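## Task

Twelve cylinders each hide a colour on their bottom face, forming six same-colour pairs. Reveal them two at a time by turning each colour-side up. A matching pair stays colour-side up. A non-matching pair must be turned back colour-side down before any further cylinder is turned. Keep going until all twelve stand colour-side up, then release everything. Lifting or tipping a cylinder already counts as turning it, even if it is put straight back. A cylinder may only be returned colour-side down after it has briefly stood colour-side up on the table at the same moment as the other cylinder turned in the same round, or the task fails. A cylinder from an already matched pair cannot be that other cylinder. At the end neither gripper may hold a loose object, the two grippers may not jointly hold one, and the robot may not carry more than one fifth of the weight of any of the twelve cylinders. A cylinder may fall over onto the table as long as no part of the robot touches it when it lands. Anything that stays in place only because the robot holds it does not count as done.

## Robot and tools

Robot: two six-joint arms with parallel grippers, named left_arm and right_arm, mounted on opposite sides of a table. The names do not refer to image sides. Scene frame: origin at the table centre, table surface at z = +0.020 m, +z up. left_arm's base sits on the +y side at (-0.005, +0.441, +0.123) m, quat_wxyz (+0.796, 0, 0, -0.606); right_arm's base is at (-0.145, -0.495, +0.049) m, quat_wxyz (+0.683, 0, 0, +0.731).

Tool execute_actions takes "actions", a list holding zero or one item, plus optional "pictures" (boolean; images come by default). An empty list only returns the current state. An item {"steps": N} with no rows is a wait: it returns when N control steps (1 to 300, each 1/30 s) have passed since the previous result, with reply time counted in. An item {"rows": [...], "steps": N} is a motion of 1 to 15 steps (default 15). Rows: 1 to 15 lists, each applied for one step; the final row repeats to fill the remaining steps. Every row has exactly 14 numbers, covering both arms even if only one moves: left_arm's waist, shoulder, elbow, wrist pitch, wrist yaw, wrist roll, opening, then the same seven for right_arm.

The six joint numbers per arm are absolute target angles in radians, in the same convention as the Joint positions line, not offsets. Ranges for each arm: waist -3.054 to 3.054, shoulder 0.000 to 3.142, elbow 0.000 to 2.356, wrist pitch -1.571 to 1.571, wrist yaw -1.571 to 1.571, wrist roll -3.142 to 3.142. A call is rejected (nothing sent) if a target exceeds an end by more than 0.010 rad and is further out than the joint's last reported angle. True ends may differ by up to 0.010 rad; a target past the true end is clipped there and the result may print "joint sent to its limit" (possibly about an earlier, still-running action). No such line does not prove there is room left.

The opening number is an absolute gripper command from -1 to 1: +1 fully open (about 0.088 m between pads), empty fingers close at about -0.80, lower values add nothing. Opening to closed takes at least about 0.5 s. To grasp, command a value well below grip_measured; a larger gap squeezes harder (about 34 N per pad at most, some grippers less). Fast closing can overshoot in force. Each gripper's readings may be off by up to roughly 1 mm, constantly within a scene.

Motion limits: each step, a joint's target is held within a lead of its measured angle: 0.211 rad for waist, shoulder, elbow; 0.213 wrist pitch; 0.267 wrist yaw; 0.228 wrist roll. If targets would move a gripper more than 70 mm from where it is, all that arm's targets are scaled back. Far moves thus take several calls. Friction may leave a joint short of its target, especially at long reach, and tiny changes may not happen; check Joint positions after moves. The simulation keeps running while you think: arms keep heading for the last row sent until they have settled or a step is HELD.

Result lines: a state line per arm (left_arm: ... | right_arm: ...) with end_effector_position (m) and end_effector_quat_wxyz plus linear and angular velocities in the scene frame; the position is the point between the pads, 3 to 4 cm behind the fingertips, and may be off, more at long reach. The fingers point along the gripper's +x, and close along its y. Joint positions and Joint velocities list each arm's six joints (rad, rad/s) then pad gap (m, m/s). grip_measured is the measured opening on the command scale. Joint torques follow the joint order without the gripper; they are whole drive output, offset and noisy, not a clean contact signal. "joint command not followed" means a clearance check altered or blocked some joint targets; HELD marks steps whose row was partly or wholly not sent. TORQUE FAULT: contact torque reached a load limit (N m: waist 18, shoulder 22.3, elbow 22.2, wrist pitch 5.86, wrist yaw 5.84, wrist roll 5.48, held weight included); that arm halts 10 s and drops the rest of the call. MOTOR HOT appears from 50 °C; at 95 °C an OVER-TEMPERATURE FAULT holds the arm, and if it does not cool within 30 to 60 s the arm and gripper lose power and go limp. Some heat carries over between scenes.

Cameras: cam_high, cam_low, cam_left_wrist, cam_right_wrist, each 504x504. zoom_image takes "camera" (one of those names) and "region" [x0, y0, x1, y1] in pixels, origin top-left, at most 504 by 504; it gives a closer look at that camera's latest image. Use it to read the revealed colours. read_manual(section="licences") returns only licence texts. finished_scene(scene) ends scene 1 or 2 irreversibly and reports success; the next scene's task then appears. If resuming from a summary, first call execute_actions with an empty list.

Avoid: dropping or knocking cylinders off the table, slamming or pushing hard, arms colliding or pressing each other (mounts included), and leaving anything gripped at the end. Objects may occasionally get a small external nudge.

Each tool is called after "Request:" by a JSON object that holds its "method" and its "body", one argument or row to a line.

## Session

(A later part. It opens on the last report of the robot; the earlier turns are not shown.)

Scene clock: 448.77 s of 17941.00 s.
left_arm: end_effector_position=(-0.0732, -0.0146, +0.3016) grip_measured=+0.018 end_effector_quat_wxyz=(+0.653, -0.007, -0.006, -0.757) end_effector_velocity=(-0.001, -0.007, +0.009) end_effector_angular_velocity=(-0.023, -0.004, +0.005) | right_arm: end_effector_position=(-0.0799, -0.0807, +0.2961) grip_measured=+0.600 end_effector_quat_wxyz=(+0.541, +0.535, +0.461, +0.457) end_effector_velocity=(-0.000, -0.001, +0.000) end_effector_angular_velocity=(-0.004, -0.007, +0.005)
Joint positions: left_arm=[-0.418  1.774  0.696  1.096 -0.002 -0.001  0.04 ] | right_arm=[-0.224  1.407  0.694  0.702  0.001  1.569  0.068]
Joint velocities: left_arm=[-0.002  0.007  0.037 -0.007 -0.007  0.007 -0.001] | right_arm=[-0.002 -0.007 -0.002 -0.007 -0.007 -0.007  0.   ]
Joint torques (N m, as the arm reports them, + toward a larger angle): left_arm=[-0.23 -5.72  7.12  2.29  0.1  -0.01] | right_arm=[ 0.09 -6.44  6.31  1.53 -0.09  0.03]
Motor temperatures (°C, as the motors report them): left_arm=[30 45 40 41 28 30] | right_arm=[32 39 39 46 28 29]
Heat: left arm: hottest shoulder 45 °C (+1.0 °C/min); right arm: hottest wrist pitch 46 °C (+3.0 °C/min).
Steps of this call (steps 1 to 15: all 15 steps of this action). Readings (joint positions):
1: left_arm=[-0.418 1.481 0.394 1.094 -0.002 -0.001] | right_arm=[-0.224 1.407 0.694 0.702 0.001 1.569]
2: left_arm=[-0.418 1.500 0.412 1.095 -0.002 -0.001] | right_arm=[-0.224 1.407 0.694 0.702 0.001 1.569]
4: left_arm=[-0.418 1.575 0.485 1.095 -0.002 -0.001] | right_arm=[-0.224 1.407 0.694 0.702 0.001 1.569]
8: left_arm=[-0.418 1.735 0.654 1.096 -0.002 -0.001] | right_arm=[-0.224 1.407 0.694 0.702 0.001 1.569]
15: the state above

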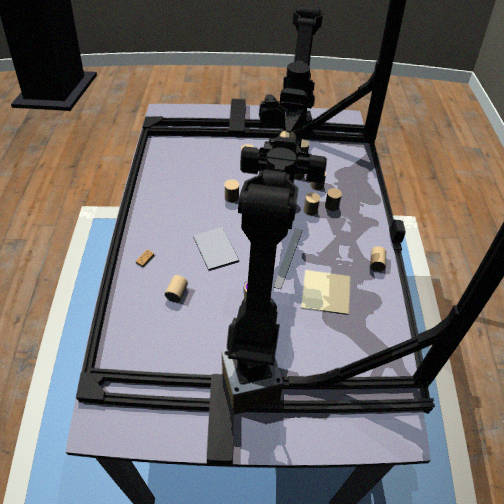

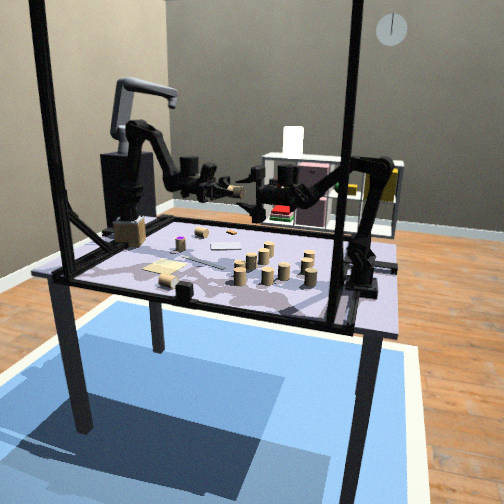

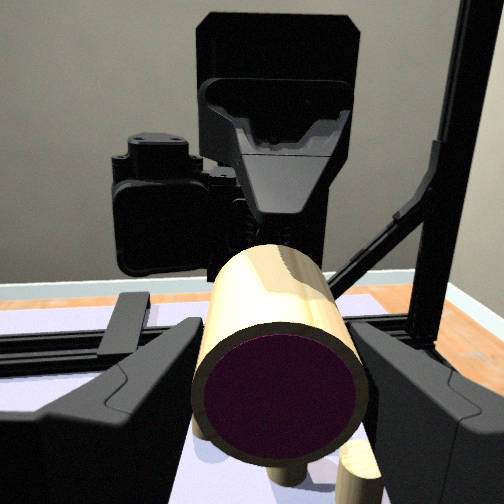

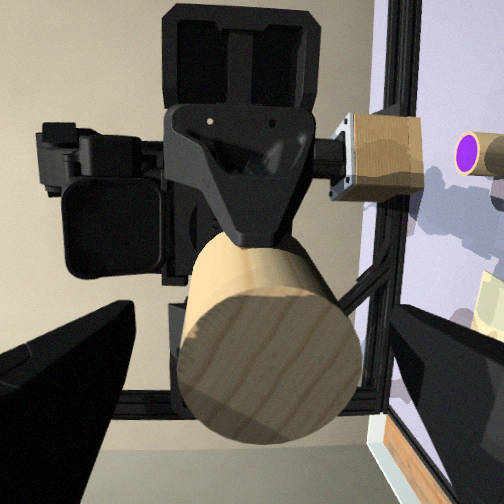

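Request:
{"method": "execute_actions", "body": {
  "actions": [
    {"rows":[[-0.42,1.783,0.708,1.1,0,0,-0.3,-0.222,1.404,0.686,0.704,0,1.571,0.45],[-0.42,1.783,0.708,1.1,0,0,-0.3,-0.222,1.404,0.686,0.704,0,1.571,0.35],[-0.42,1.783,0.708,1.1,0,0,-0.3,-0.222,1.404,0.686,0.704,0,1.571,0.25],[-0.42,1.783,0.708,1.1,0,0,-0.3,-0.222,1.404,0.686,0.704,0,1.571,0.2],[-0.42,1.783,0.708,1.1,0,0,-0.3,-0.222,1.404,0.686,0.704,0,1.571,0.15],[-0.42,1.783,0.708,1.1,0,0,-0.3,-0.222,1.404,0.686,0.704,0,1.571,0.1],[-0.42,1.783,0.708,1.1,0,0,-0.3,-0.222,1.404,0.686,0.704,0,1.571,0.06],[-0.42,1.783,0.708,1.1,0,0,-0.3,-0.222,1.404,0.686,0.704,0,1.571,0.03],[-0.42,1.783,0.708,1.1,0,0,-0.3,-0.222,1.404,0.686,0.704,0,1.571,-0.05],[-0.42,1.783,0.708,1.1,0,0,-0.3,-0.222,1.404,0.686,0.704,0,1.571,-0.15],[-0.42,1.783,0.708,1.1,0,0,-0.3,-0.222,1.404,0.686,0.704,0,1.571,-0.3]],"steps":14}
  ],
  "pictures": false
}}

Request:
{"method": "execute_actions", "body": {
  "actions": [
    {"rows":[[-0.42,1.783,0.708,1.1,0,0,0.6,-0.222,1.404,0.686,0.704,0,1.571,-0.3]],"steps":7}
  ],
  "pictures": false
}}

Request:
{"method": "execute_actions", "body": {
  "actions": [
    {"rows":[[-0.42,1.71,0.63,1.1,0,0,0.6,-0.222,1.404,0.686,0.704,0,1.571,-0.3],[-0.42,1.635,0.55,1.1,0,0,0.6,-0.222,1.404,0.686,0.704,0,1.571,-0.3],[-0.42,1.555,0.47,1.1,0,0,0.6,-0.222,1.404,0.686,0.704,0,1.571,-0.3],[-0.42,1.477,0.39,1.1,0,0,0.6,-0.222,1.404,0.686,0.704,0,1.571,-0.3]],"steps":9}
  ],
  "pictures": false
}}

Request:
{"method": "execute_actions", "body": {
  "actions": [
    {"rows":[[-0.27,1.1,0.8,-0.87,0,0,0.35,0.322,1.3,1.3,-1.23,0,0,-0.3]],"steps":15}
  ],
  "pictures": false
}}

Request:
{"method": "execute_actions", "body": {
  "actions": [
    {"rows":[[-0.27,1.1,0.8,-0.87,0,0,0.35,0.322,1.3,1.3,-1.23,0,0,-0.3]],"steps":13}
  ],
  "pictures": false
}}

Request:
{"method": "execute_actions", "body": {
  "actions": [
    {"rows":[[-0.27,1.548,0.847,-0.87,0,0,0.35,0.322,1.6,1.26,-1.23,0,0,-0.3]],"steps":15}
  ],
  "pictures": false
}}

Request:
{"method": "execute_actions", "body": {
  "actions": [
    {"rows":[[-0.27,1.565,0.83,-0.836,0,0,0.35,0.322,1.607,1.23,-1.193,0,0,-0.3],[-0.27,1.583,0.814,-0.802,0,0,0.35,0.322,1.614,1.2,-1.157,0,0,-0.3],[-0.27,1.602,0.798,-0.767,0,0,0.35,0.322,1.622,1.17,-1.12,0,0,-0.3],[-0.27,1.602,0.798,-0.767,0,0,0.35,0.322,1.63,1.14,-1.083,0,0,-0.3],[-0.27,1.602,0.798,-0.767,0,0,0.35,0.322,1.637,1.11,-1.047,0,0,-0.3],[-0.27,1.602,0.798,-0.767,0,0,0.35,0.322,1.645,1.08,-1.01,0,0,-0.3],[-0.27,1.602,0.798,-0.767,0,0,0.35,0.322,1.66,1.058,-0.975,0,0,-0.3],[-0.27,1.602,0.798,-0.767,0,0,0.35,0.322,1.675,1.036,-0.94,0,0,-0.3],[-0.27,1.602,0.798,-0.767,0,0,0.35,0.322,1.687,1.018,-0.91,0,0,-0.3],[-0.27,1.602,0.798,-0.767,0,0,0.35,0.322,1.697,1.003,-0.885,0,0,-0.3],[-0.27,1.602,0.798,-0.767,0,0,0.35,0.322,1.704,0.992,-0.874,0,0,-0.3]],"steps":15}
  ]
}}

Scene clock: 463.13 s of 17941.00 s.
left_arm: end_effector_position=(-0.0735, -0.0156, +0.3013) grip_measured=+0.018 end_effector_quat_wxyz=(+0.653, -0.007, -0.006, -0.757) end_effector_velocity=(-0.002, +0.001, -0.001) end_effector_angular_velocity=(+0.008, +0.006, -0.000) | right_arm: end_effector_position=(-0.0801, -0.0808, +0.2960) grip_measured=+0.009 end_effector_quat_wxyz=(+0.540, +0.535, +0.461, +0.457) end_effector_velocity=(+0.004, -0.001, -0.002) end_effector_angular_velocity=(-0.008, -0.006, -0.015)
Joint positions: left_arm=[-0.418  1.779  0.7    1.097 -0.002 -0.001  0.04 ] | right_arm=[-0.224  1.406  0.693  0.704  0.001  1.569  0.039]
Joint velocities: left_arm=[-0.007 -0.002 -0.002 -0.007 -0.007 -0.007 -0.   ] | right_arm=[-0.007 -0.002 -0.002 -0.007  0.007 -0.007 -0.   ]
Joint torques (N m, as the arm reports them, + toward a larger angle): left_arm=[-0.14 -6.05  7.07  2.24  0.08 -0.02] | right_arm=[ 0.14 -6.34  6.46  1.44 -0.07  0.01]
Motor temperatures (°C, as the motors report them): left_arm=[30 46 40 43 28 30] | right_arm=[32 39 39 46 28 29]
Heat: left arm: hottest shoulder 46 °C (+1.0 °C/min); right arm: hottest wrist pitch 46 °C (+2.0 °C/min).
Steps of this call (steps 1 to 15: the robot went on to your last target; steps 16 to 417: nothing new was sent; steps 418 to 431: all 14 steps of this action). Readings (joint positions):
418: left_arm=[-0.418 1.778 0.700 1.096 -0.002 -0.001] | right_arm=[-0.224 1.406 0.693 0.702 0.001 1.569]
419: left_arm=[-0.418 1.778 0.700 1.096 -0.002 -0.001] | right_arm=[-0.224 1.406 0.693 0.702 0.001 1.569]
421: left_arm=[-0.418 1.778 0.700 1.096 -0.002 -0.001] | right_arm=[-0.224 1.406 0.693 0.702 0.001 1.569]
425: left_arm=[-0.418 1.778 0.700 1.096 -0.002 -0.001] | right_arm=[-0.224 1.406 0.693 0.702 0.001 1.569]
431: the state above

Scene clock: 463.37 s of 17941.00 s.
left_arm: end_effector_position=(-0.0735, -0.0159, +0.3020) grip_measured=+0.496 end_effector_quat_wxyz=(+0.653, -0.008, -0.006, -0.757) end_effector_velocity=(-0.000, -0.000, +0.000) end_effector_angular_velocity=(+0.001, -0.007, +0.015) | right_arm: end_effector_position=(-0.0801, -0.0809, +0.2955) grip_measured=+0.009 end_effector_quat_wxyz=(+0.541, +0.535, +0.462, +0.457) end_effector_velocity=(-0.000, -0.001, -0.005) end_effector_angular_velocity=(-0.023, -0.004, +0.005)
Joint positions: left_arm=[-0.418  1.779  0.701  1.098 -0.002 -0.     0.063] | right_arm=[-0.224  1.406  0.692  0.703  0.001  1.569  0.039]
Joint velocities: left_arm=[-0.007 -0.002  0.002 -0.007 -0.022  0.007  0.177] | right_arm=[-0.002 -0.002 -0.002 -0.022 -0.007 -0.007 -0.   ]
Joint torques (N m, as the arm reports them, + toward a larger angle): left_arm=[-0.2  -6.08  7.01  2.14  0.1  -0.02] | right_arm=[ 0.08 -6.28  6.53  1.49 -0.07  0.02]
Motor temperatures (°C, as the motors report them): left_arm=[30 46 40 43 28 30] | right_arm=[32 39 39 46 28 29]
Heat: left arm: hottest shoulder 46 °C (+1.0 °C/min); right arm: hottest wrist pitch 46 °C (+2.0 °C/min).
Steps of this call (steps 1 to 7: all 7 steps of this action). Readings (joint positions):
1: left_arm=[-0.418 1.779 0.700 1.097 -0.002 -0.001] | right_arm=[-0.224 1.406 0.693 0.704 0.001 1.569]
2: left_arm=[-0.418 1.779 0.700 1.097 -0.002 -0.001] | right_arm=[-0.224 1.406 0.693 0.704 0.001 1.569]
4: left_arm=[-0.418 1.779 0.700 1.098 -0.002 -0.000] | right_arm=[-0.224 1.406 0.693 0.704 0.001 1.569]
7: the state above

Scene clock: 463.67 s of 17941.00 s.
left_arm: end_effector_position=(-0.0625, +0.0579, +0.3057) grip_measured=+0.598 end_effector_quat_wxyz=(+0.653, -0.007, -0.006, -0.757) end_effector_velocity=(+0.009, +0.058, -0.017) end_effector_angular_velocity=(+0.037, +0.002, +0.005) | right_arm: end_effector_position=(-0.0801, -0.0809, +0.2955) grip_measured=+0.009 end_effector_quat_wxyz=(+0.541, +0.535, +0.462, +0.457) end_effector_velocity=(-0.000, -0.001, -0.002) end_effector_angular_velocity=(-0.008, -0.006, +0.005)
Joint positions: left_arm=[-0.418  1.499  0.415  1.102 -0.002 -0.     0.068] | right_arm=[-0.224  1.406  0.692  0.703  0.001  1.569  0.039]
Joint velocities: left_arm=[-0.002 -0.203 -0.232 -0.007 -0.007 -0.007  0.001] | right_arm=[-0.002 -0.002 -0.002 -0.007 -0.007 -0.007 -0.   ]
Joint torques (N m, as the arm reports them, + toward a larger angle): left_arm=[-0.17 -5.11  5.34  1.88  0.08 -0.02] | right_arm=[ 0.17 -6.37  6.53  1.46 -0.07  0.04]
Motor temperatures (°C, as the motors report them): left_arm=[30 46 40 43 28 30] | right_arm=[32 39 39 46 28 29]
Heat: left arm: hottest shoulder 46 °C (+1.0 °C/min); right arm: hottest wrist pitch 46 °C (+2.0 °C/min).
Steps of this call (steps 1 to 9: all 9 steps of this action). Readings (joint positions):
1: left_arm=[-0.418 1.771 0.692 1.098 -0.002 -0.000] | right_arm=[-0.224 1.406 0.692 0.703 0.001 1.569]
2: left_arm=[-0.418 1.748 0.665 1.098 -0.002 -0.000] | right_arm=[-0.224 1.406 0.692 0.703 0.001 1.569]
4: left_arm=[-0.418 1.650 0.559 1.097 -0.002 -0.000] | right_arm=[-0.224 1.406 0.692 0.703 0.001 1.569]
8: left_arm=[-0.418 1.507 0.424 1.102 -0.002 -0.000] | right_arm=[-0.224 1.406 0.692 0.703 0.001 1.569]
9: the state above

Scene clock: 464.17 s of 17941.00 s.
left_arm: end_effector_position=(-0.0077, +0.0733, +0.4739) grip_measured=+0.351 end_effector_quat_wxyz=(+0.703, -0.042, -0.042, -0.709) end_effector_velocity=(+0.004, -0.020, -0.321) end_effector_angular_velocity=(+1.639, -0.013, +0.015) | right_arm: end_effector_position=(-0.2931, -0.0972, +0.4290) grip_measured=+0.010 end_effector_quat_wxyz=(+0.523, +0.228, +0.371, +0.733) end_effector_velocity=(-0.234, -0.175, +0.211) end_effector_angular_velocity=(+0.294, -1.985, +0.810)
Joint positions: left_arm=[-0.274  1.093  0.802  0.41   0.005 -0.001  0.056] | right_arm=[ 0.286  1.328  1.215  0.059 -0.002  0.9    0.039]
Joint velocities: left_arm=[ 0.007 -0.105  0.081 -1.824 -0.007  0.007 -0.   ] | right_arm=[ 0.637 -0.149  1.096 -1.663 -0.066 -1.971 -0.   ]
Joint torques (N m, as the arm reports them, + toward a larger angle): left_arm=[ 0.14 -1.85  6.54  1.12 -0.15 -0.02] | right_arm=[-1.2  -8.06  7.69  1.01  0.13 -0.06]
Motor temperatures (°C, as the motors report them): left_arm=[30 46 40 43 28 30] | right_arm=[32 39 39 46 28 29]
Heat: left arm: hottest shoulder 46 °C (+1.0 °C/min); right arm: hottest wrist pitch 46 °C (+2.0 °C/min).
Steps of this call (steps 1 to 15: all 15 steps of this action). Readings (joint positions):
1: left_arm=[-0.411 1.480 0.425 1.068 0.003 -0.001] | right_arm=[-0.214 1.400 0.707 0.669 0.011 1.541]
2: left_arm=[-0.391 1.457 0.447 1.015 0.005 -0.001] | right_arm=[-0.185 1.394 0.731 0.622 0.013 1.502]
4: left_arm=[-0.349 1.401 0.509 0.950 0.005 -0.001] | right_arm=[-0.113 1.381 0.790 0.551 0.007 1.424]
8: left_arm=[-0.303 1.265 0.647 0.809 0.005 -0.001] | right_arm=[0.039 1.347 0.932 0.398 0.005 1.261]
15: the state above

Scene clock: 464.60 s of 17941.00 s.
left_arm: end_effector_position=(-0.0072, +0.1220, +0.3060) grip_measured=+0.350 end_effector_quat_wxyz=(+0.661, +0.244, +0.245, -0.666) end_effector_velocity=(+0.003, +0.265, -0.311) end_effector_angular_velocity=(+1.868, -0.004, +0.013) | right_arm: end_effector_position=(-0.2797, -0.1671, +0.3182) grip_measured=+0.007 end_effector_quat_wxyz=(+0.530, -0.281, +0.235, +0.765) end_effector_velocity=(+0.105, -0.257, -0.300) end_effector_angular_velocity=(-1.476, -1.323, +0.624)
Joint positions: left_arm=[-0.272  1.101  0.802 -0.406  0.005 -0.001  0.056] | right_arm=[ 0.32   1.299  1.297 -0.744 -0.002  0.081  0.039]
Joint velocities: left_arm=[ 0.002 -0.002 -0.002 -1.868 -0.007 -0.007 -0.   ] | right_arm=[-0.002 -0.002 -0.002 -1.868 -0.007 -0.916 -0.   ]
Joint torques (N m, as the arm reports them, + toward a larger angle): left_arm=[ 0.18 -3.46  7.46  1.63 -0.13  0.  ] | right_arm=[ 0.13 -5.27  7.64  1.14  0.01 -0.06]
Motor temperatures (°C, as the motors report them): left_arm=[30 46 40 43 28 30] | right_arm=[32 39 39 46 28 29]
Heat: left arm: hottest shoulder 46 °C (+1.0 °C/min); right arm: hottest wrist pitch 46 °C (+2.0 °C/min).
Steps of this call (steps 1 to 13: all 13 steps of this action). Readings (joint positions):
1: left_arm=[-0.273 1.092 0.803 0.348 0.005 -0.001] | right_arm=[0.304 1.321 1.246 0.001 -0.004 0.833]
2: left_arm=[-0.273 1.093 0.803 0.283 0.005 -0.001] | right_arm=[0.313 1.311 1.267 -0.059 -0.004 0.766]
4: left_arm=[-0.273 1.100 0.802 0.156 0.005 -0.001] | right_arm=[0.319 1.296 1.291 -0.180 -0.003 0.633]
8: left_arm=[-0.272 1.101 0.802 -0.092 0.005 -0.001] | right_arm=[0.319 1.295 1.297 -0.434 -0.002 0.369]
13: the state above

Scene clock: 465.10 s of 17941.00 s.
left_arm: end_effector_position=(-0.0068, +0.2013, +0.1604) grip_measured=+0.350 end_effector_quat_wxyz=(+0.500, +0.498, +0.499, -0.503) end_effector_velocity=(-0.001, +0.019, -0.002) end_effector_angular_velocity=(+0.090, -0.008, +0.000) | right_arm: end_effector_position=(-0.2512, -0.2370, +0.1701) grip_measured=+0.006 end_effector_quat_wxyz=(+0.395, -0.586, +0.396, +0.586) end_effector_velocity=(+0.007, -0.019, +0.001) end_effector_angular_velocity=(-0.086, -0.027, +0.005)
Joint positions: left_arm=[-0.272  1.54   0.84  -0.864  0.005 -0.     0.056] | right_arm=[ 0.32   1.604  1.252 -1.221 -0.002  0.004  0.039]
Joint velocities: left_arm=[-0.007  0.007 -0.002 -0.081 -0.007 -0.007 -0.   ] | right_arm=[-0.002 -0.002  0.002 -0.095 -0.007 -0.007  0.   ]
Joint torques (N m, as the arm reports them, + toward a larger angle): left_arm=[ 0.19 -4.    6.72  0.38 -0.14 -0.01] | right_arm=[ 0.22 -7.14  6.99 -0.09  0.03 -0.09]
Motor temperatures (°C, as the motors report them): left_arm=[30 46 41 43 28 30] | right_arm=[32 39 39 46 28 29]
Heat: left arm: hottest shoulder 46 °C (+1.0 °C/min); right arm: hottest wrist pitch 46 °C (+2.0 °C/min).
Steps of this call (steps 1 to 15: all 15 steps of this action). Readings (joint positions):
1: left_arm=[-0.272 1.131 0.809 -0.473 0.005 -0.001] | right_arm=[0.320 1.314 1.295 -0.798 -0.002 0.062]
2: left_arm=[-0.272 1.176 0.826 -0.527 0.005 -0.001] | right_arm=[0.320 1.337 1.295 -0.831 -0.002 0.050]
4: left_arm=[-0.272 1.298 0.847 -0.641 0.005 -0.001] | right_arm=[0.320 1.409 1.294 -0.920 -0.002 0.032]
8: left_arm=[-0.272 1.505 0.839 -0.821 0.005 -0.000] | right_arm=[0.320 1.571 1.266 -1.140 -0.002 0.010]
15: the state above

Scene clock: 465.60 s of 17941.00 s.
left_arm: end_effector_position=(-0.0069, +0.1979, +0.1397) grip_measured=+0.350 end_effector_quat_wxyz=(+0.500, +0.498, +0.499, -0.503) end_effector_velocity=(+0.001, -0.001, +0.001) end_effector_angular_velocity=(-0.012, -0.007, +0.005) | right_arm: end_effector_position=(-0.2498, -0.2405, +0.0852) grip_measured=+0.006 end_effector_quat_wxyz=(+0.391, -0.592, +0.400, +0.581) end_effector_velocity=(-0.001, +0.000, -0.010) end_effector_angular_velocity=(+0.018, +0.015, -0.010)
Joint positions: left_arm=[-0.272  1.597  0.802 -0.77   0.005 -0.     0.056] | right_arm=[ 0.32   1.697  1.001 -0.895 -0.002  0.003  0.039]
Joint velocities: left_arm=[-0.002 -0.007 -0.002  0.007 -0.007 -0.007  0.   ] | right_arm=[-0.002  0.002 -0.042  0.066 -0.007  0.007 -0.   ]
Joint torques (N m, as the arm reports them, + toward a larger angle): left_arm=[ 0.17 -4.3   5.02  0.64 -0.14 -0.04] | right_arm=[ 0.23 -6.2   5.4   0.73  0.03 -0.07]
Motor temperatures (°C, as the motors report them): left_arm=[30 46 40 43 28 30] | right_arm=[32 39 39 46 28 29]
Heat: left arm: hottest shoulder 46 °C (+1.0 °C/min); right arm: hottest wrist pitch 46 °C (+2.0 °C/min).
Steps of this call (steps 1 to 15: all 15 steps of this action). Readings (joint positions):
1: left_arm=[-0.272 1.543 0.840 -0.864 0.005 -0.000] | right_arm=[0.320 1.603 1.250 -1.221 -0.002 0.003]
2: left_arm=[-0.272 1.548 0.837 -0.848 0.005 -0.000] | right_arm=[0.320 1.603 1.243 -1.205 -0.002 0.003]
4: left_arm=[-0.272 1.570 0.825 -0.801 0.005 -0.000] | right_arm=[0.320 1.604 1.212 -1.150 -0.002 0.003]
8: left_arm=[-0.272 1.595 0.804 -0.779 0.005 -0.000] | right_arm=[0.320 1.630 1.106 -1.024 -0.002 0.003]
15: the state above

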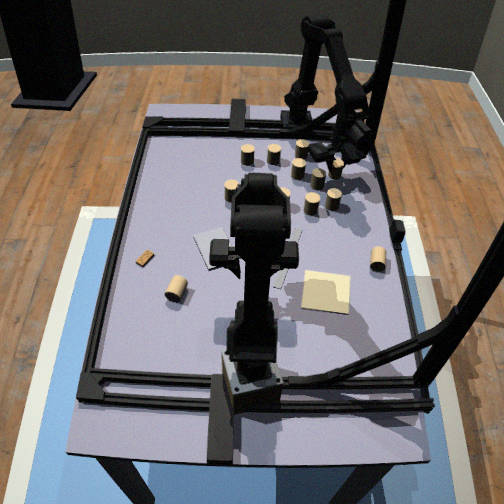

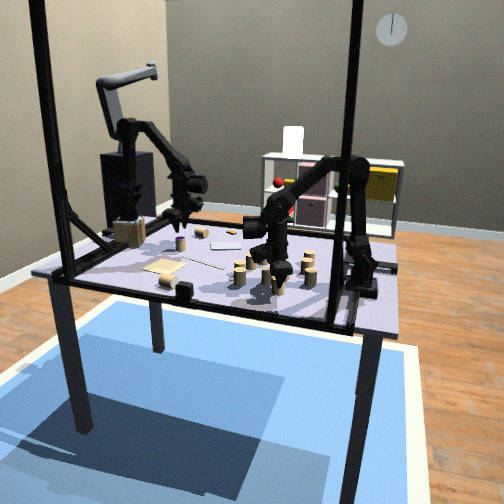

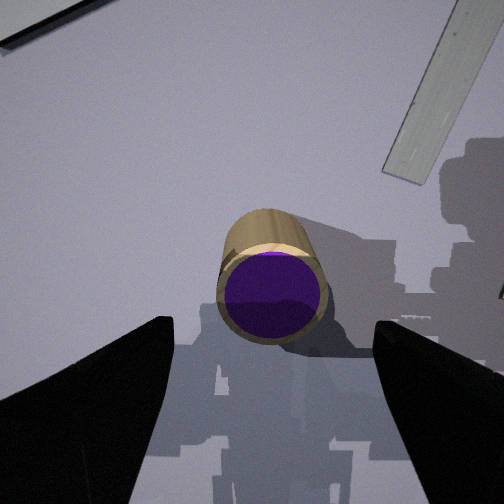

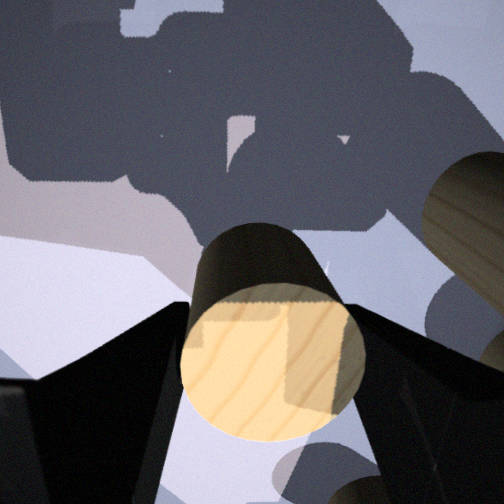

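Request:
{"method": "execute_actions", "body": {
  "actions": [
    {"rows":[[-0.27,1.622,0.783,-0.732,0,0,0.35,0.322,1.704,0.992,-0.874,0,0,0],[-0.27,1.643,0.768,-0.696,0,0,0.35,0.322,1.704,0.992,-0.874,0,0,0.1],[-0.27,1.664,0.753,-0.655,0,0,0.35,0.322,1.704,0.992,-0.874,0,0,0.2],[-0.27,1.686,0.739,-0.61,0,0,0.35,0.322,1.704,0.992,-0.874,0,0,0.28],[-0.27,1.709,0.725,-0.565,0,0,0.35,0.322,1.704,0.992,-0.874,0,0,0.28],[-0.27,1.732,0.712,-0.525,0,0,0.35,0.322,1.704,0.992,-0.874,0,0,0.28],[-0.27,1.755,0.70,-0.5,0,0,0.35,0.322,1.704,0.992,-0.874,0,0,0.28],[-0.27,1.768,0.694,-0.5,0,0,0.35,0.322,1.675,1.036,-0.94,0,0,0.28],[-0.27,1.768,0.694,-0.5,0,0,0.35,0.322,1.645,1.08,-1.01,0,0,0.28],[-0.27,1.768,0.694,-0.5,0,0,0.35,0.322,1.63,1.14,-1.083,0,0,0.28],[-0.27,1.768,0.694,-0.5,0,0,0.35,0.322,1.614,1.2,-1.157,0,0,0.28],[-0.27,1.768,0.694,-0.5,0,0,0.35,0.322,1.6,1.26,-1.23,0,0,0.28]],"steps":14}
  ],
  "pictures": false
}}

Request:
{"method": "execute_actions", "body": {
  "actions": [
    {"rows":[[-0.27,1.768,0.694,-0.5,0,0,0.22,0.322,1.6,1.26,-1.23,0,0,0.28],[-0.27,1.768,0.694,-0.5,0,0,0.15,0.322,1.6,1.26,-1.23,0,0,0.28],[-0.27,1.768,0.694,-0.5,0,0,0.1,-0.227,1.3,1.3,0,0,1.571,0.6],[-0.27,1.768,0.694,-0.5,0,0,0.06,-0.227,1.3,1.3,0,0,1.571,0.6],[-0.27,1.768,0.694,-0.5,0,0,0.03,-0.227,1.3,1.3,0,0,1.571,0.6],[-0.27,1.768,0.694,-0.5,0,0,-0.05,-0.227,1.3,1.3,0,0,1.571,0.6],[-0.27,1.768,0.694,-0.5,0,0,-0.15,-0.227,1.3,1.3,0,0,1.571,0.6],[-0.27,1.768,0.694,-0.5,0,0,-0.3,-0.227,1.3,1.3,0,0,1.571,0.6]],"steps":11}
  ],
  "pictures": false
}}

Request:
{"method": "execute_actions", "body": {
  "actions": [
    {"rows":[[-0.27,1.732,0.712,-0.55,0,0,-0.3,-0.227,1.3,1.3,0,0,1.571,0.6],[-0.27,1.686,0.739,-0.63,0,0,-0.3,-0.227,1.3,1.3,0,0,1.571,0.6],[-0.27,1.643,0.768,-0.7,0,0,-0.3,-0.227,1.3,1.3,0,0,1.571,0.6],[-0.27,1.6,0.8,-0.78,0,0,-0.3,-0.227,1.3,1.3,0,0,1.571,0.6],[-0.27,1.548,0.847,-0.87,0,0,-0.3,-0.227,1.3,1.3,0,0,1.571,0.6]],"steps":10}
  ],
  "pictures": false
}}

Request:
{"method": "execute_actions", "body": {
  "actions": [
    {"rows":[[-0.42,1.0,0.6,0.5,0,0,-0.3,-0.227,1.404,0.686,0.704,0,1.571,0.6]],"steps":15}
  ],
  "pictures": false
}}

Request:
{"method": "execute_actions", "body": {
  "actions": [
    {"rows":[[-0.42,1.477,0.39,1.1,0,0,-0.3,-0.227,1.404,0.686,0.704,0,1.571,0.6]],"steps":15}
  ],
  "pictures": false
}}

Request:
{"method": "execute_actions", "body": {
  "actions": [
    {"rows":[[-0.42,1.477,0.39,1.1,0,0,-0.3,-0.227,1.404,0.686,0.704,0,1.571,0.6]],"steps":9}
  ],
  "pictures": false
}}

Request:
{"method": "execute_actions", "body": {
  "actions": [
    {"rows":[[-0.42,1.53,0.44,1.1,0,0,-0.3,-0.227,1.404,0.686,0.704,0,1.571,0.6],[-0.42,1.58,0.495,1.1,0,0,-0.3,-0.227,1.404,0.686,0.704,0,1.571,0.6],[-0.42,1.635,0.55,1.1,0,0,-0.3,-0.227,1.404,0.686,0.704,0,1.571,0.6],[-0.42,1.69,0.6,1.1,0,0,-0.3,-0.227,1.404,0.686,0.704,0,1.571,0.6],[-0.42,1.74,0.655,1.1,0,0,-0.3,-0.227,1.404,0.686,0.704,0,1.571,0.6],[-0.42,1.783,0.708,1.1,0,0,-0.3,-0.227,1.404,0.686,0.704,0,1.571,0.6]],"steps":15}
  ]
}}

Scene clock: 479.00 s of 17941.00 s.
left_arm: end_effector_position=(-0.0068, +0.1997, +0.0826) grip_measured=+0.350 end_effector_quat_wxyz=(+0.498, +0.500, +0.501, -0.501) end_effector_velocity=(+0.002, -0.021, -0.001) end_effector_angular_velocity=(-0.105, -0.007, +0.010) | right_arm: end_effector_position=(-0.2516, -0.2372, +0.1473) grip_measured=+0.275 end_effector_quat_wxyz=(+0.389, -0.594, +0.400, +0.580) end_effector_velocity=(-0.050, +0.129, +0.395) end_effector_angular_velocity=(+0.863, +0.347, +0.000)
Joint positions: left_arm=[-0.272  1.761  0.697 -0.508  0.005 -0.     0.056] | right_arm=[ 0.321  1.637  1.195 -1.154 -0.002  0.003  0.052]
Joint velocities: left_arm=[ 0.002 -0.002 -0.007  0.11  -0.007 -0.007 -0.   ] | right_arm=[-0.007 -0.549  1.033 -0.652  0.007 -0.007  0.002]
Joint torques (N m, as the arm reports them, + toward a larger angle): left_arm=[ 0.17 -4.57  4.3   0.62 -0.14 -0.02] | right_arm=[ 0.03 -6.72  4.85 -0.49  0.01 -0.04]
Motor temperatures (°C, as the motors report them): left_arm=[30 45 40 41 28 30] | right_arm=[32 39 38 44 28 29]
Heat: left arm: hottest shoulder 45 °C (+0.0 °C/min); right arm: hottest wrist pitch 44 °C (-1.0 °C/min).
Steps of this call (steps 1 to 30: the robot went on to your last target; steps 31 to 388: nothing new was sent; steps 389 to 402: all 14 steps of this action). Readings (joint positions):
389: left_arm=[-0.272 1.600 0.800 -0.763 0.005 -0.000] | right_arm=[0.321 1.697 0.999 -0.879 -0.002 0.003]
390: left_arm=[-0.272 1.605 0.795 -0.744 0.005 -0.000] | right_arm=[0.321 1.697 0.999 -0.879 -0.002 0.003]
392: left_arm=[-0.272 1.631 0.778 -0.686 0.005 -0.000] | right_arm=[0.321 1.697 0.999 -0.876 -0.002 0.003]
396: left_arm=[-0.272 1.716 0.727 -0.554 0.005 -0.000] | right_arm=[0.321 1.697 1.003 -0.885 -0.002 0.003]
402: the state above

Scene clock: 479.37 s of 17941.00 s.
left_arm: end_effector_position=(-0.0067, +0.1985, +0.0825) grip_measured=+0.019 end_effector_quat_wxyz=(+0.499, +0.499, +0.500, -0.503) end_effector_velocity=(-0.001, +0.005, +0.000) end_effector_angular_velocity=(+0.022, -0.007, +0.000) | right_arm: end_effector_position=(-0.1658, -0.1475, +0.2801) grip_measured=+0.589 end_effector_quat_wxyz=(+0.666, -0.193, +0.422, +0.584) end_effector_velocity=(+0.479, +0.229, +0.408) end_effector_angular_velocity=(+2.029, +1.067, -2.614)
Joint positions: left_arm=[-0.272  1.762  0.697 -0.502  0.004 -0.     0.04 ] | right_arm=[-0.011  1.36   1.284 -0.83  -0.004  0.388  0.068]
Joint velocities: left_arm=[-0.007 -0.002 -0.002 -0.022 -0.007 -0.007 -0.   ] | right_arm=[-1.414 -0.515  0.105  1.473 -0.007  1.531  0.006]
Joint torques (N m, as the arm reports them, + toward a larger angle): left_arm=[ 0.21 -4.44  4.23  0.62 -0.1  -0.02] | right_arm=[-0.6  -5.91  7.51  1.03  0.04  0.09]
Motor temperatures (°C, as the motors report them): left_arm=[30 45 40 41 28 30] | right_arm=[32 39 38 44 28 29]
Heat: left arm: hottest shoulder 45 °C (+0.0 °C/min); right arm: hottest wrist pitch 44 °C (-1.0 °C/min).
Steps of this call (steps 1 to 11: all 11 steps of this action). Readings (joint positions):
1: left_arm=[-0.272 1.761 0.697 -0.505 0.005 -0.000] | right_arm=[0.321 1.620 1.224 -1.174 -0.002 0.003]
2: left_arm=[-0.272 1.762 0.697 -0.503 0.005 -0.000] | right_arm=[0.321 1.607 1.242 -1.192 -0.002 0.003]
4: left_arm=[-0.272 1.762 0.697 -0.503 0.005 -0.000] | right_arm=[0.281 1.557 1.251 -1.132 -0.010 0.074]
8: left_arm=[-0.272 1.762 0.697 -0.502 0.004 -0.000] | right_arm=[0.121 1.431 1.270 -0.969 -0.004 0.242]
11: the state above

Scene clock: 479.70 s of 17941.00 s.
left_arm: end_effector_position=(-0.0067, +0.1953, +0.1578) grip_measured=+0.019 end_effector_quat_wxyz=(+0.504, +0.494, +0.495, -0.507) end_effector_velocity=(+0.001, +0.019, +0.067) end_effector_angular_velocity=(+0.042, -0.007, +0.020) | right_arm: end_effector_position=(-0.0817, -0.0897, +0.4061) grip_measured=+0.600 end_effector_quat_wxyz=(+0.698, +0.297, +0.401, +0.513) end_effector_velocity=(+0.013, +0.100, +0.390) end_effector_angular_velocity=(+2.119, +1.585, -0.489)
Joint positions: left_arm=[-0.272  1.556  0.843 -0.837  0.004 -0.     0.04 ] | right_arm=[-0.223  1.314  1.289 -0.233  0.003  1.025  0.068]
Joint velocities: left_arm=[-0.002 -0.168  0.134 -0.344 -0.007 -0.022  0.   ] | right_arm=[ 0.002 -0.007 -0.002  1.839 -0.007  1.956 -0.   ]
Joint torques (N m, as the arm reports them, + toward a larger angle): left_arm=[ 0.17 -4.14  4.93  0.   -0.11 -0.03] | right_arm=[-0.31 -7.51  8.8   1.59 -0.12  0.08]
Motor temperatures (°C, as the motors report them): left_arm=[30 45 40 41 28 30] | right_arm=[32 39 38 44 28 29]
Heat: left arm: hottest shoulder 45 °C (+0.0 °C/min); right arm: hottest wrist pitch 44 °C (-1.0 °C/min).
Steps of this call (steps 1 to 10: all 10 steps of this action). Readings (joint positions):
1: left_arm=[-0.272 1.760 0.698 -0.508 0.004 -0.000] | right_arm=[-0.059 1.346 1.287 -0.781 -0.004 0.439]
2: left_arm=[-0.272 1.750 0.705 -0.539 0.004 -0.000] | right_arm=[-0.105 1.335 1.289 -0.728 -0.003 0.496]
4: left_arm=[-0.272 1.704 0.730 -0.645 0.004 -0.000] | right_arm=[-0.180 1.322 1.289 -0.606 0.003 0.627]
8: left_arm=[-0.272 1.579 0.821 -0.809 0.004 -0.000] | right_arm=[-0.223 1.315 1.289 -0.358 0.003 0.892]
10: the state above

Scene clock: 480.20 s of 17941.00 s.
left_arm: end_effector_position=(-0.0548, +0.1098, +0.3363) grip_measured=+0.019 end_effector_quat_wxyz=(+0.644, +0.128, +0.110, -0.747) end_effector_velocity=(-0.020, -0.128, +0.370) end_effector_angular_velocity=(-1.795, +0.267, +0.011) | right_arm: end_effector_position=(-0.0799, -0.0815, +0.2715) grip_measured=+0.600 end_effector_quat_wxyz=(+0.565, +0.509, +0.486, +0.430) end_effector_velocity=(+0.004, +0.024, +0.248) end_effector_angular_velocity=(+1.164, -0.131, -0.001)
Joint positions: left_arm=[-0.417  1.011  0.605  0.067  0.    -0.001  0.04 ] | right_arm=[-0.224  1.414  0.69   0.612  0.002  1.561  0.068]
Joint velocities: left_arm=[-0.012 -0.007 -0.017  1.824 -0.022 -0.007 -0.   ] | right_arm=[-0.002 -0.007 -0.032  1.194 -0.007  0.051 -0.   ]
Joint torques (N m, as the arm reports them, + toward a larger angle): left_arm=[-0.25 -3.9   7.34  2.37  0.03 -0.02] | right_arm=[-0.28 -7.25  7.6   1.73 -0.11  0.05]
Motor temperatures (°C, as the motors report them): left_arm=[30 45 40 41 28 30] | right_arm=[32 39 38 44 28 29]
Heat: left arm: hottest shoulder 45 °C (+0.0 °C/min); right arm: hottest wrist pitch 44 °C (-1.0 °C/min).
Steps of this call (steps 1 to 15: all 15 steps of this action). Readings (joint positions):
1: left_arm=[-0.286 1.520 0.809 -0.786 -0.006 -0.000] | right_arm=[-0.223 1.319 1.271 -0.164 0.003 1.079]
2: left_arm=[-0.324 1.466 0.748 -0.712 -0.010 0.000] | right_arm=[-0.223 1.320 1.242 -0.110 0.003 1.131]
4: left_arm=[-0.389 1.345 0.654 -0.616 0.001 0.000] | right_arm=[-0.223 1.332 1.165 -0.012 0.003 1.236]
8: left_arm=[-0.414 1.127 0.605 -0.371 0.000 -0.000] | right_arm=[-0.224 1.388 0.945 0.218 0.002 1.467]
15: the state above

Scene clock: 480.70 s of 17941.00 s.
left_arm: end_effector_position=(-0.0608, +0.0693, +0.2613) grip_measured=+0.019 end_effector_quat_wxyz=(+0.650, +0.068, +0.059, -0.754) end_effector_velocity=(-0.009, -0.078, +0.405) end_effector_angular_velocity=(-1.835, +0.291, +0.023) | right_arm: end_effector_position=(-0.0798, -0.0811, +0.2949) grip_measured=+0.600 end_effector_quat_wxyz=(+0.542, +0.534, +0.462, +0.456) end_effector_velocity=(+0.002, -0.001, -0.005) end_effector_angular_velocity=(-0.023, -0.004, -0.010)
Joint positions: left_arm=[-0.417  1.472  0.383  0.909  0.    -0.001  0.04 ] | right_arm=[-0.224  1.406  0.691  0.702  0.002  1.568  0.068]
Joint velocities: left_arm=[-0.002 -0.002  0.032  1.824 -0.022 -0.022 -0.   ] | right_arm=[-0.002 -0.002 -0.002 -0.022  0.007 -0.007  0.   ]
Joint torques (N m, as the arm reports them, + toward a larger angle): left_arm=[-0.24 -4.05  6.77  2.22  0.03  0.  ] | right_arm=[-0.28 -6.28  6.61  1.53 -0.11  0.06]
Motor temperatures (°C, as the motors report them): left_arm=[30 45 40 41 28 30] | right_arm=[32 39 38 44 28 29]
Heat: left arm: hottest shoulder 45 °C (+0.0 °C/min); right arm: hottest wrist pitch 44 °C (-1.0 °C/min).
Steps of this call (steps 1 to 15: all 15 steps of this action). Readings (joint positions):
1: left_arm=[-0.417 1.026 0.591 0.130 0.000 -0.001] | right_arm=[-0.224 1.412 0.690 0.647 0.002 1.563]
2: left_arm=[-0.417 1.047 0.574 0.185 0.000 -0.001] | right_arm=[-0.224 1.409 0.691 0.668 0.002 1.564]
4: left_arm=[-0.417 1.122 0.519 0.268 0.000 -0.001] | right_arm=[-0.224 1.406 0.691 0.685 0.002 1.566]
8: left_arm=[-0.417 1.365 0.409 0.486 0.000 -0.001] | right_arm=[-0.224 1.406 0.691 0.699 0.002 1.568]
15: the state above

Scene clock: 481.00 s of 17941.00 s.
left_arm: end_effector_position=(-0.0614, +0.0649, +0.3018) grip_measured=+0.019 end_effector_quat_wxyz=(+0.653, -0.002, -0.001, -0.757) end_effector_velocity=(+0.003, +0.001, +0.014) end_effector_angular_velocity=(-0.069, +0.018, +0.020) | right_arm: end_effector_position=(-0.0798, -0.0811, +0.2949) grip_measured=+0.600 end_effector_quat_wxyz=(+0.542, +0.534, +0.462, +0.456) end_effector_velocity=(-0.000, -0.001, -0.002) end_effector_angular_velocity=(-0.006, +0.008, +0.005)
Joint positions: left_arm=[-0.417  1.473  0.388  1.09   0.    -0.001  0.04 ] | right_arm=[-0.224  1.406  0.691  0.702  0.002  1.568  0.068]
Joint velocities: left_arm=[-0.002  0.002 -0.007  0.081 -0.022 -0.007 -0.   ] | right_arm=[-0.002 -0.002 -0.002 -0.007 -0.007  0.007 -0.   ]
Joint torques (N m, as the arm reports them, + toward a larger angle): left_arm=[-0.24 -3.96  6.39  2.26  0.03  0.  ] | right_arm=[-0.18 -6.34  6.66  1.54 -0.09  0.04]
Motor temperatures (°C, as the motors report them): left_arm=[30 45 40 41 28 30] | right_arm=[32 39 38 44 28 29]
Heat: left arm: hottest shoulder 45 °C (+0.0 °C/min); right arm: hottest wrist pitch 44 °C (-1.0 °C/min).
Steps of this call (steps 1 to 9: all 9 steps of this action). Readings (joint positions):
1: left_arm=[-0.417 1.472 0.384 0.966 0.000 -0.001] | right_arm=[-0.224 1.406 0.691 0.702 0.002 1.568]
2: left_arm=[-0.417 1.472 0.385 1.011 0.000 -0.001] | right_arm=[-0.224 1.406 0.691 0.702 0.002 1.568]
4: left_arm=[-0.417 1.472 0.387 1.058 0.000 -0.001] | right_arm=[-0.224 1.406 0.691 0.702 0.002 1.568]
8: left_arm=[-0.417 1.473 0.388 1.087 0.000 -0.001] | right_arm=[-0.224 1.406 0.691 0.702 0.002 1.568]
9: the state above

Scene clock: 481.50 s of 17941.00 s.
left_arm: end_effector_position=(-0.0734, -0.0145, +0.3012) grip_measured=+0.019 end_effector_quat_wxyz=(+0.653, -0.006, -0.005, -0.758) end_effector_velocity=(-0.001, -0.008, +0.007) end_effector_angular_velocity=(-0.016, +0.010, +0.005) | right_arm: end_effector_position=(-0.0798, -0.0811, +0.2949) grip_measured=+0.600 end_effector_quat_wxyz=(+0.542, +0.534, +0.462, +0.456) end_effector_velocity=(+0.002, -0.000, +0.000) end_effector_angular_velocity=(-0.001, +0.008, -0.010)
Joint positions: left_arm=[-0.418  1.775  0.695  1.096  0.    -0.001  0.04 ] | right_arm=[-0.224  1.406  0.691  0.702  0.002  1.568  0.068]
Joint velocities: left_arm=[-0.002  0.012  0.037 -0.007 -0.007 -0.007  0.   ] | right_arm=[-0.002 -0.002  0.002 -0.007  0.007  0.007 -0.   ]
Joint torques (N m, as the arm reports them, + toward a larger angle): left_arm=[-0.24 -5.88  7.25  2.31  0.03 -0.02] | right_arm=[-0.27 -6.31  6.62  1.52 -0.1   0.05]
Motor temperatures (°C, as the motors report them): left_arm=[30 45 40 41 28 30] | right_arm=[32 39 38 44 28 29]
Heat: left arm: hottest shoulder 45 °C (+0.0 °C/min); right arm: hottest wrist pitch 44 °C (-1.0 °C/min).
Steps of this call (steps 1 to 15: all 15 steps of this action). Readings (joint positions):
1: left_arm=[-0.418 1.480 0.393 1.094 0.000 -0.001] | right_arm=[-0.224 1.406 0.691 0.702 0.002 1.568]
2: left_arm=[-0.418 1.500 0.412 1.095 0.000 -0.001] | right_arm=[-0.224 1.406 0.691 0.702 0.002 1.568]
4: left_arm=[-0.418 1.575 0.485 1.095 0.000 -0.001] | right_arm=[-0.224 1.406 0.691 0.702 0.002 1.568]
8: left_arm=[-0.418 1.736 0.654 1.096 0.000 -0.001] | right_arm=[-0.224 1.406 0.691 0.702 0.002 1.568]
15: the state above

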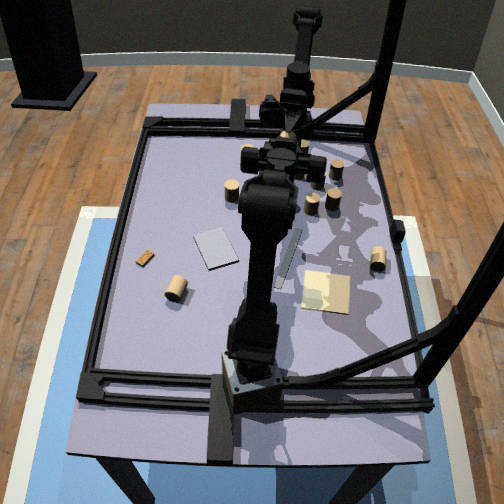

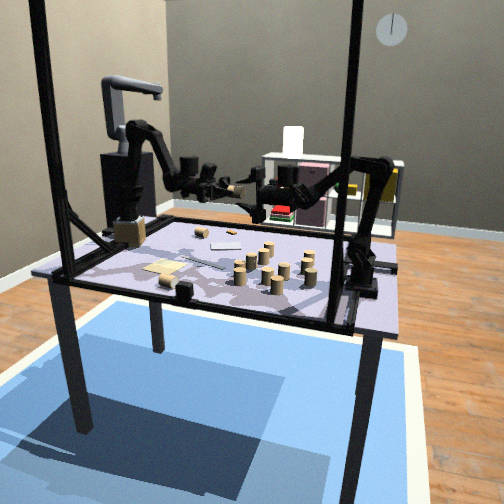

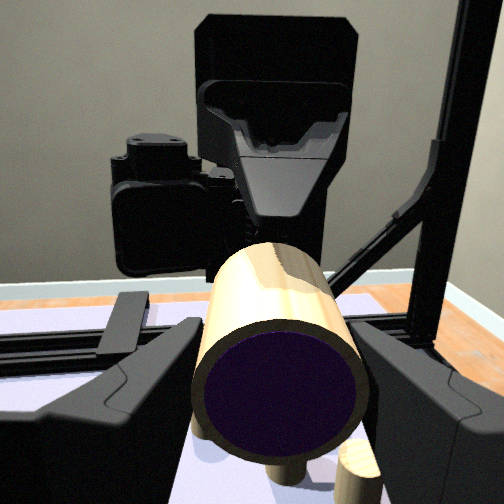

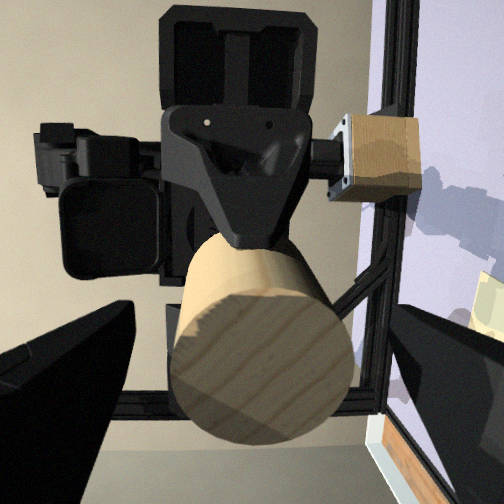

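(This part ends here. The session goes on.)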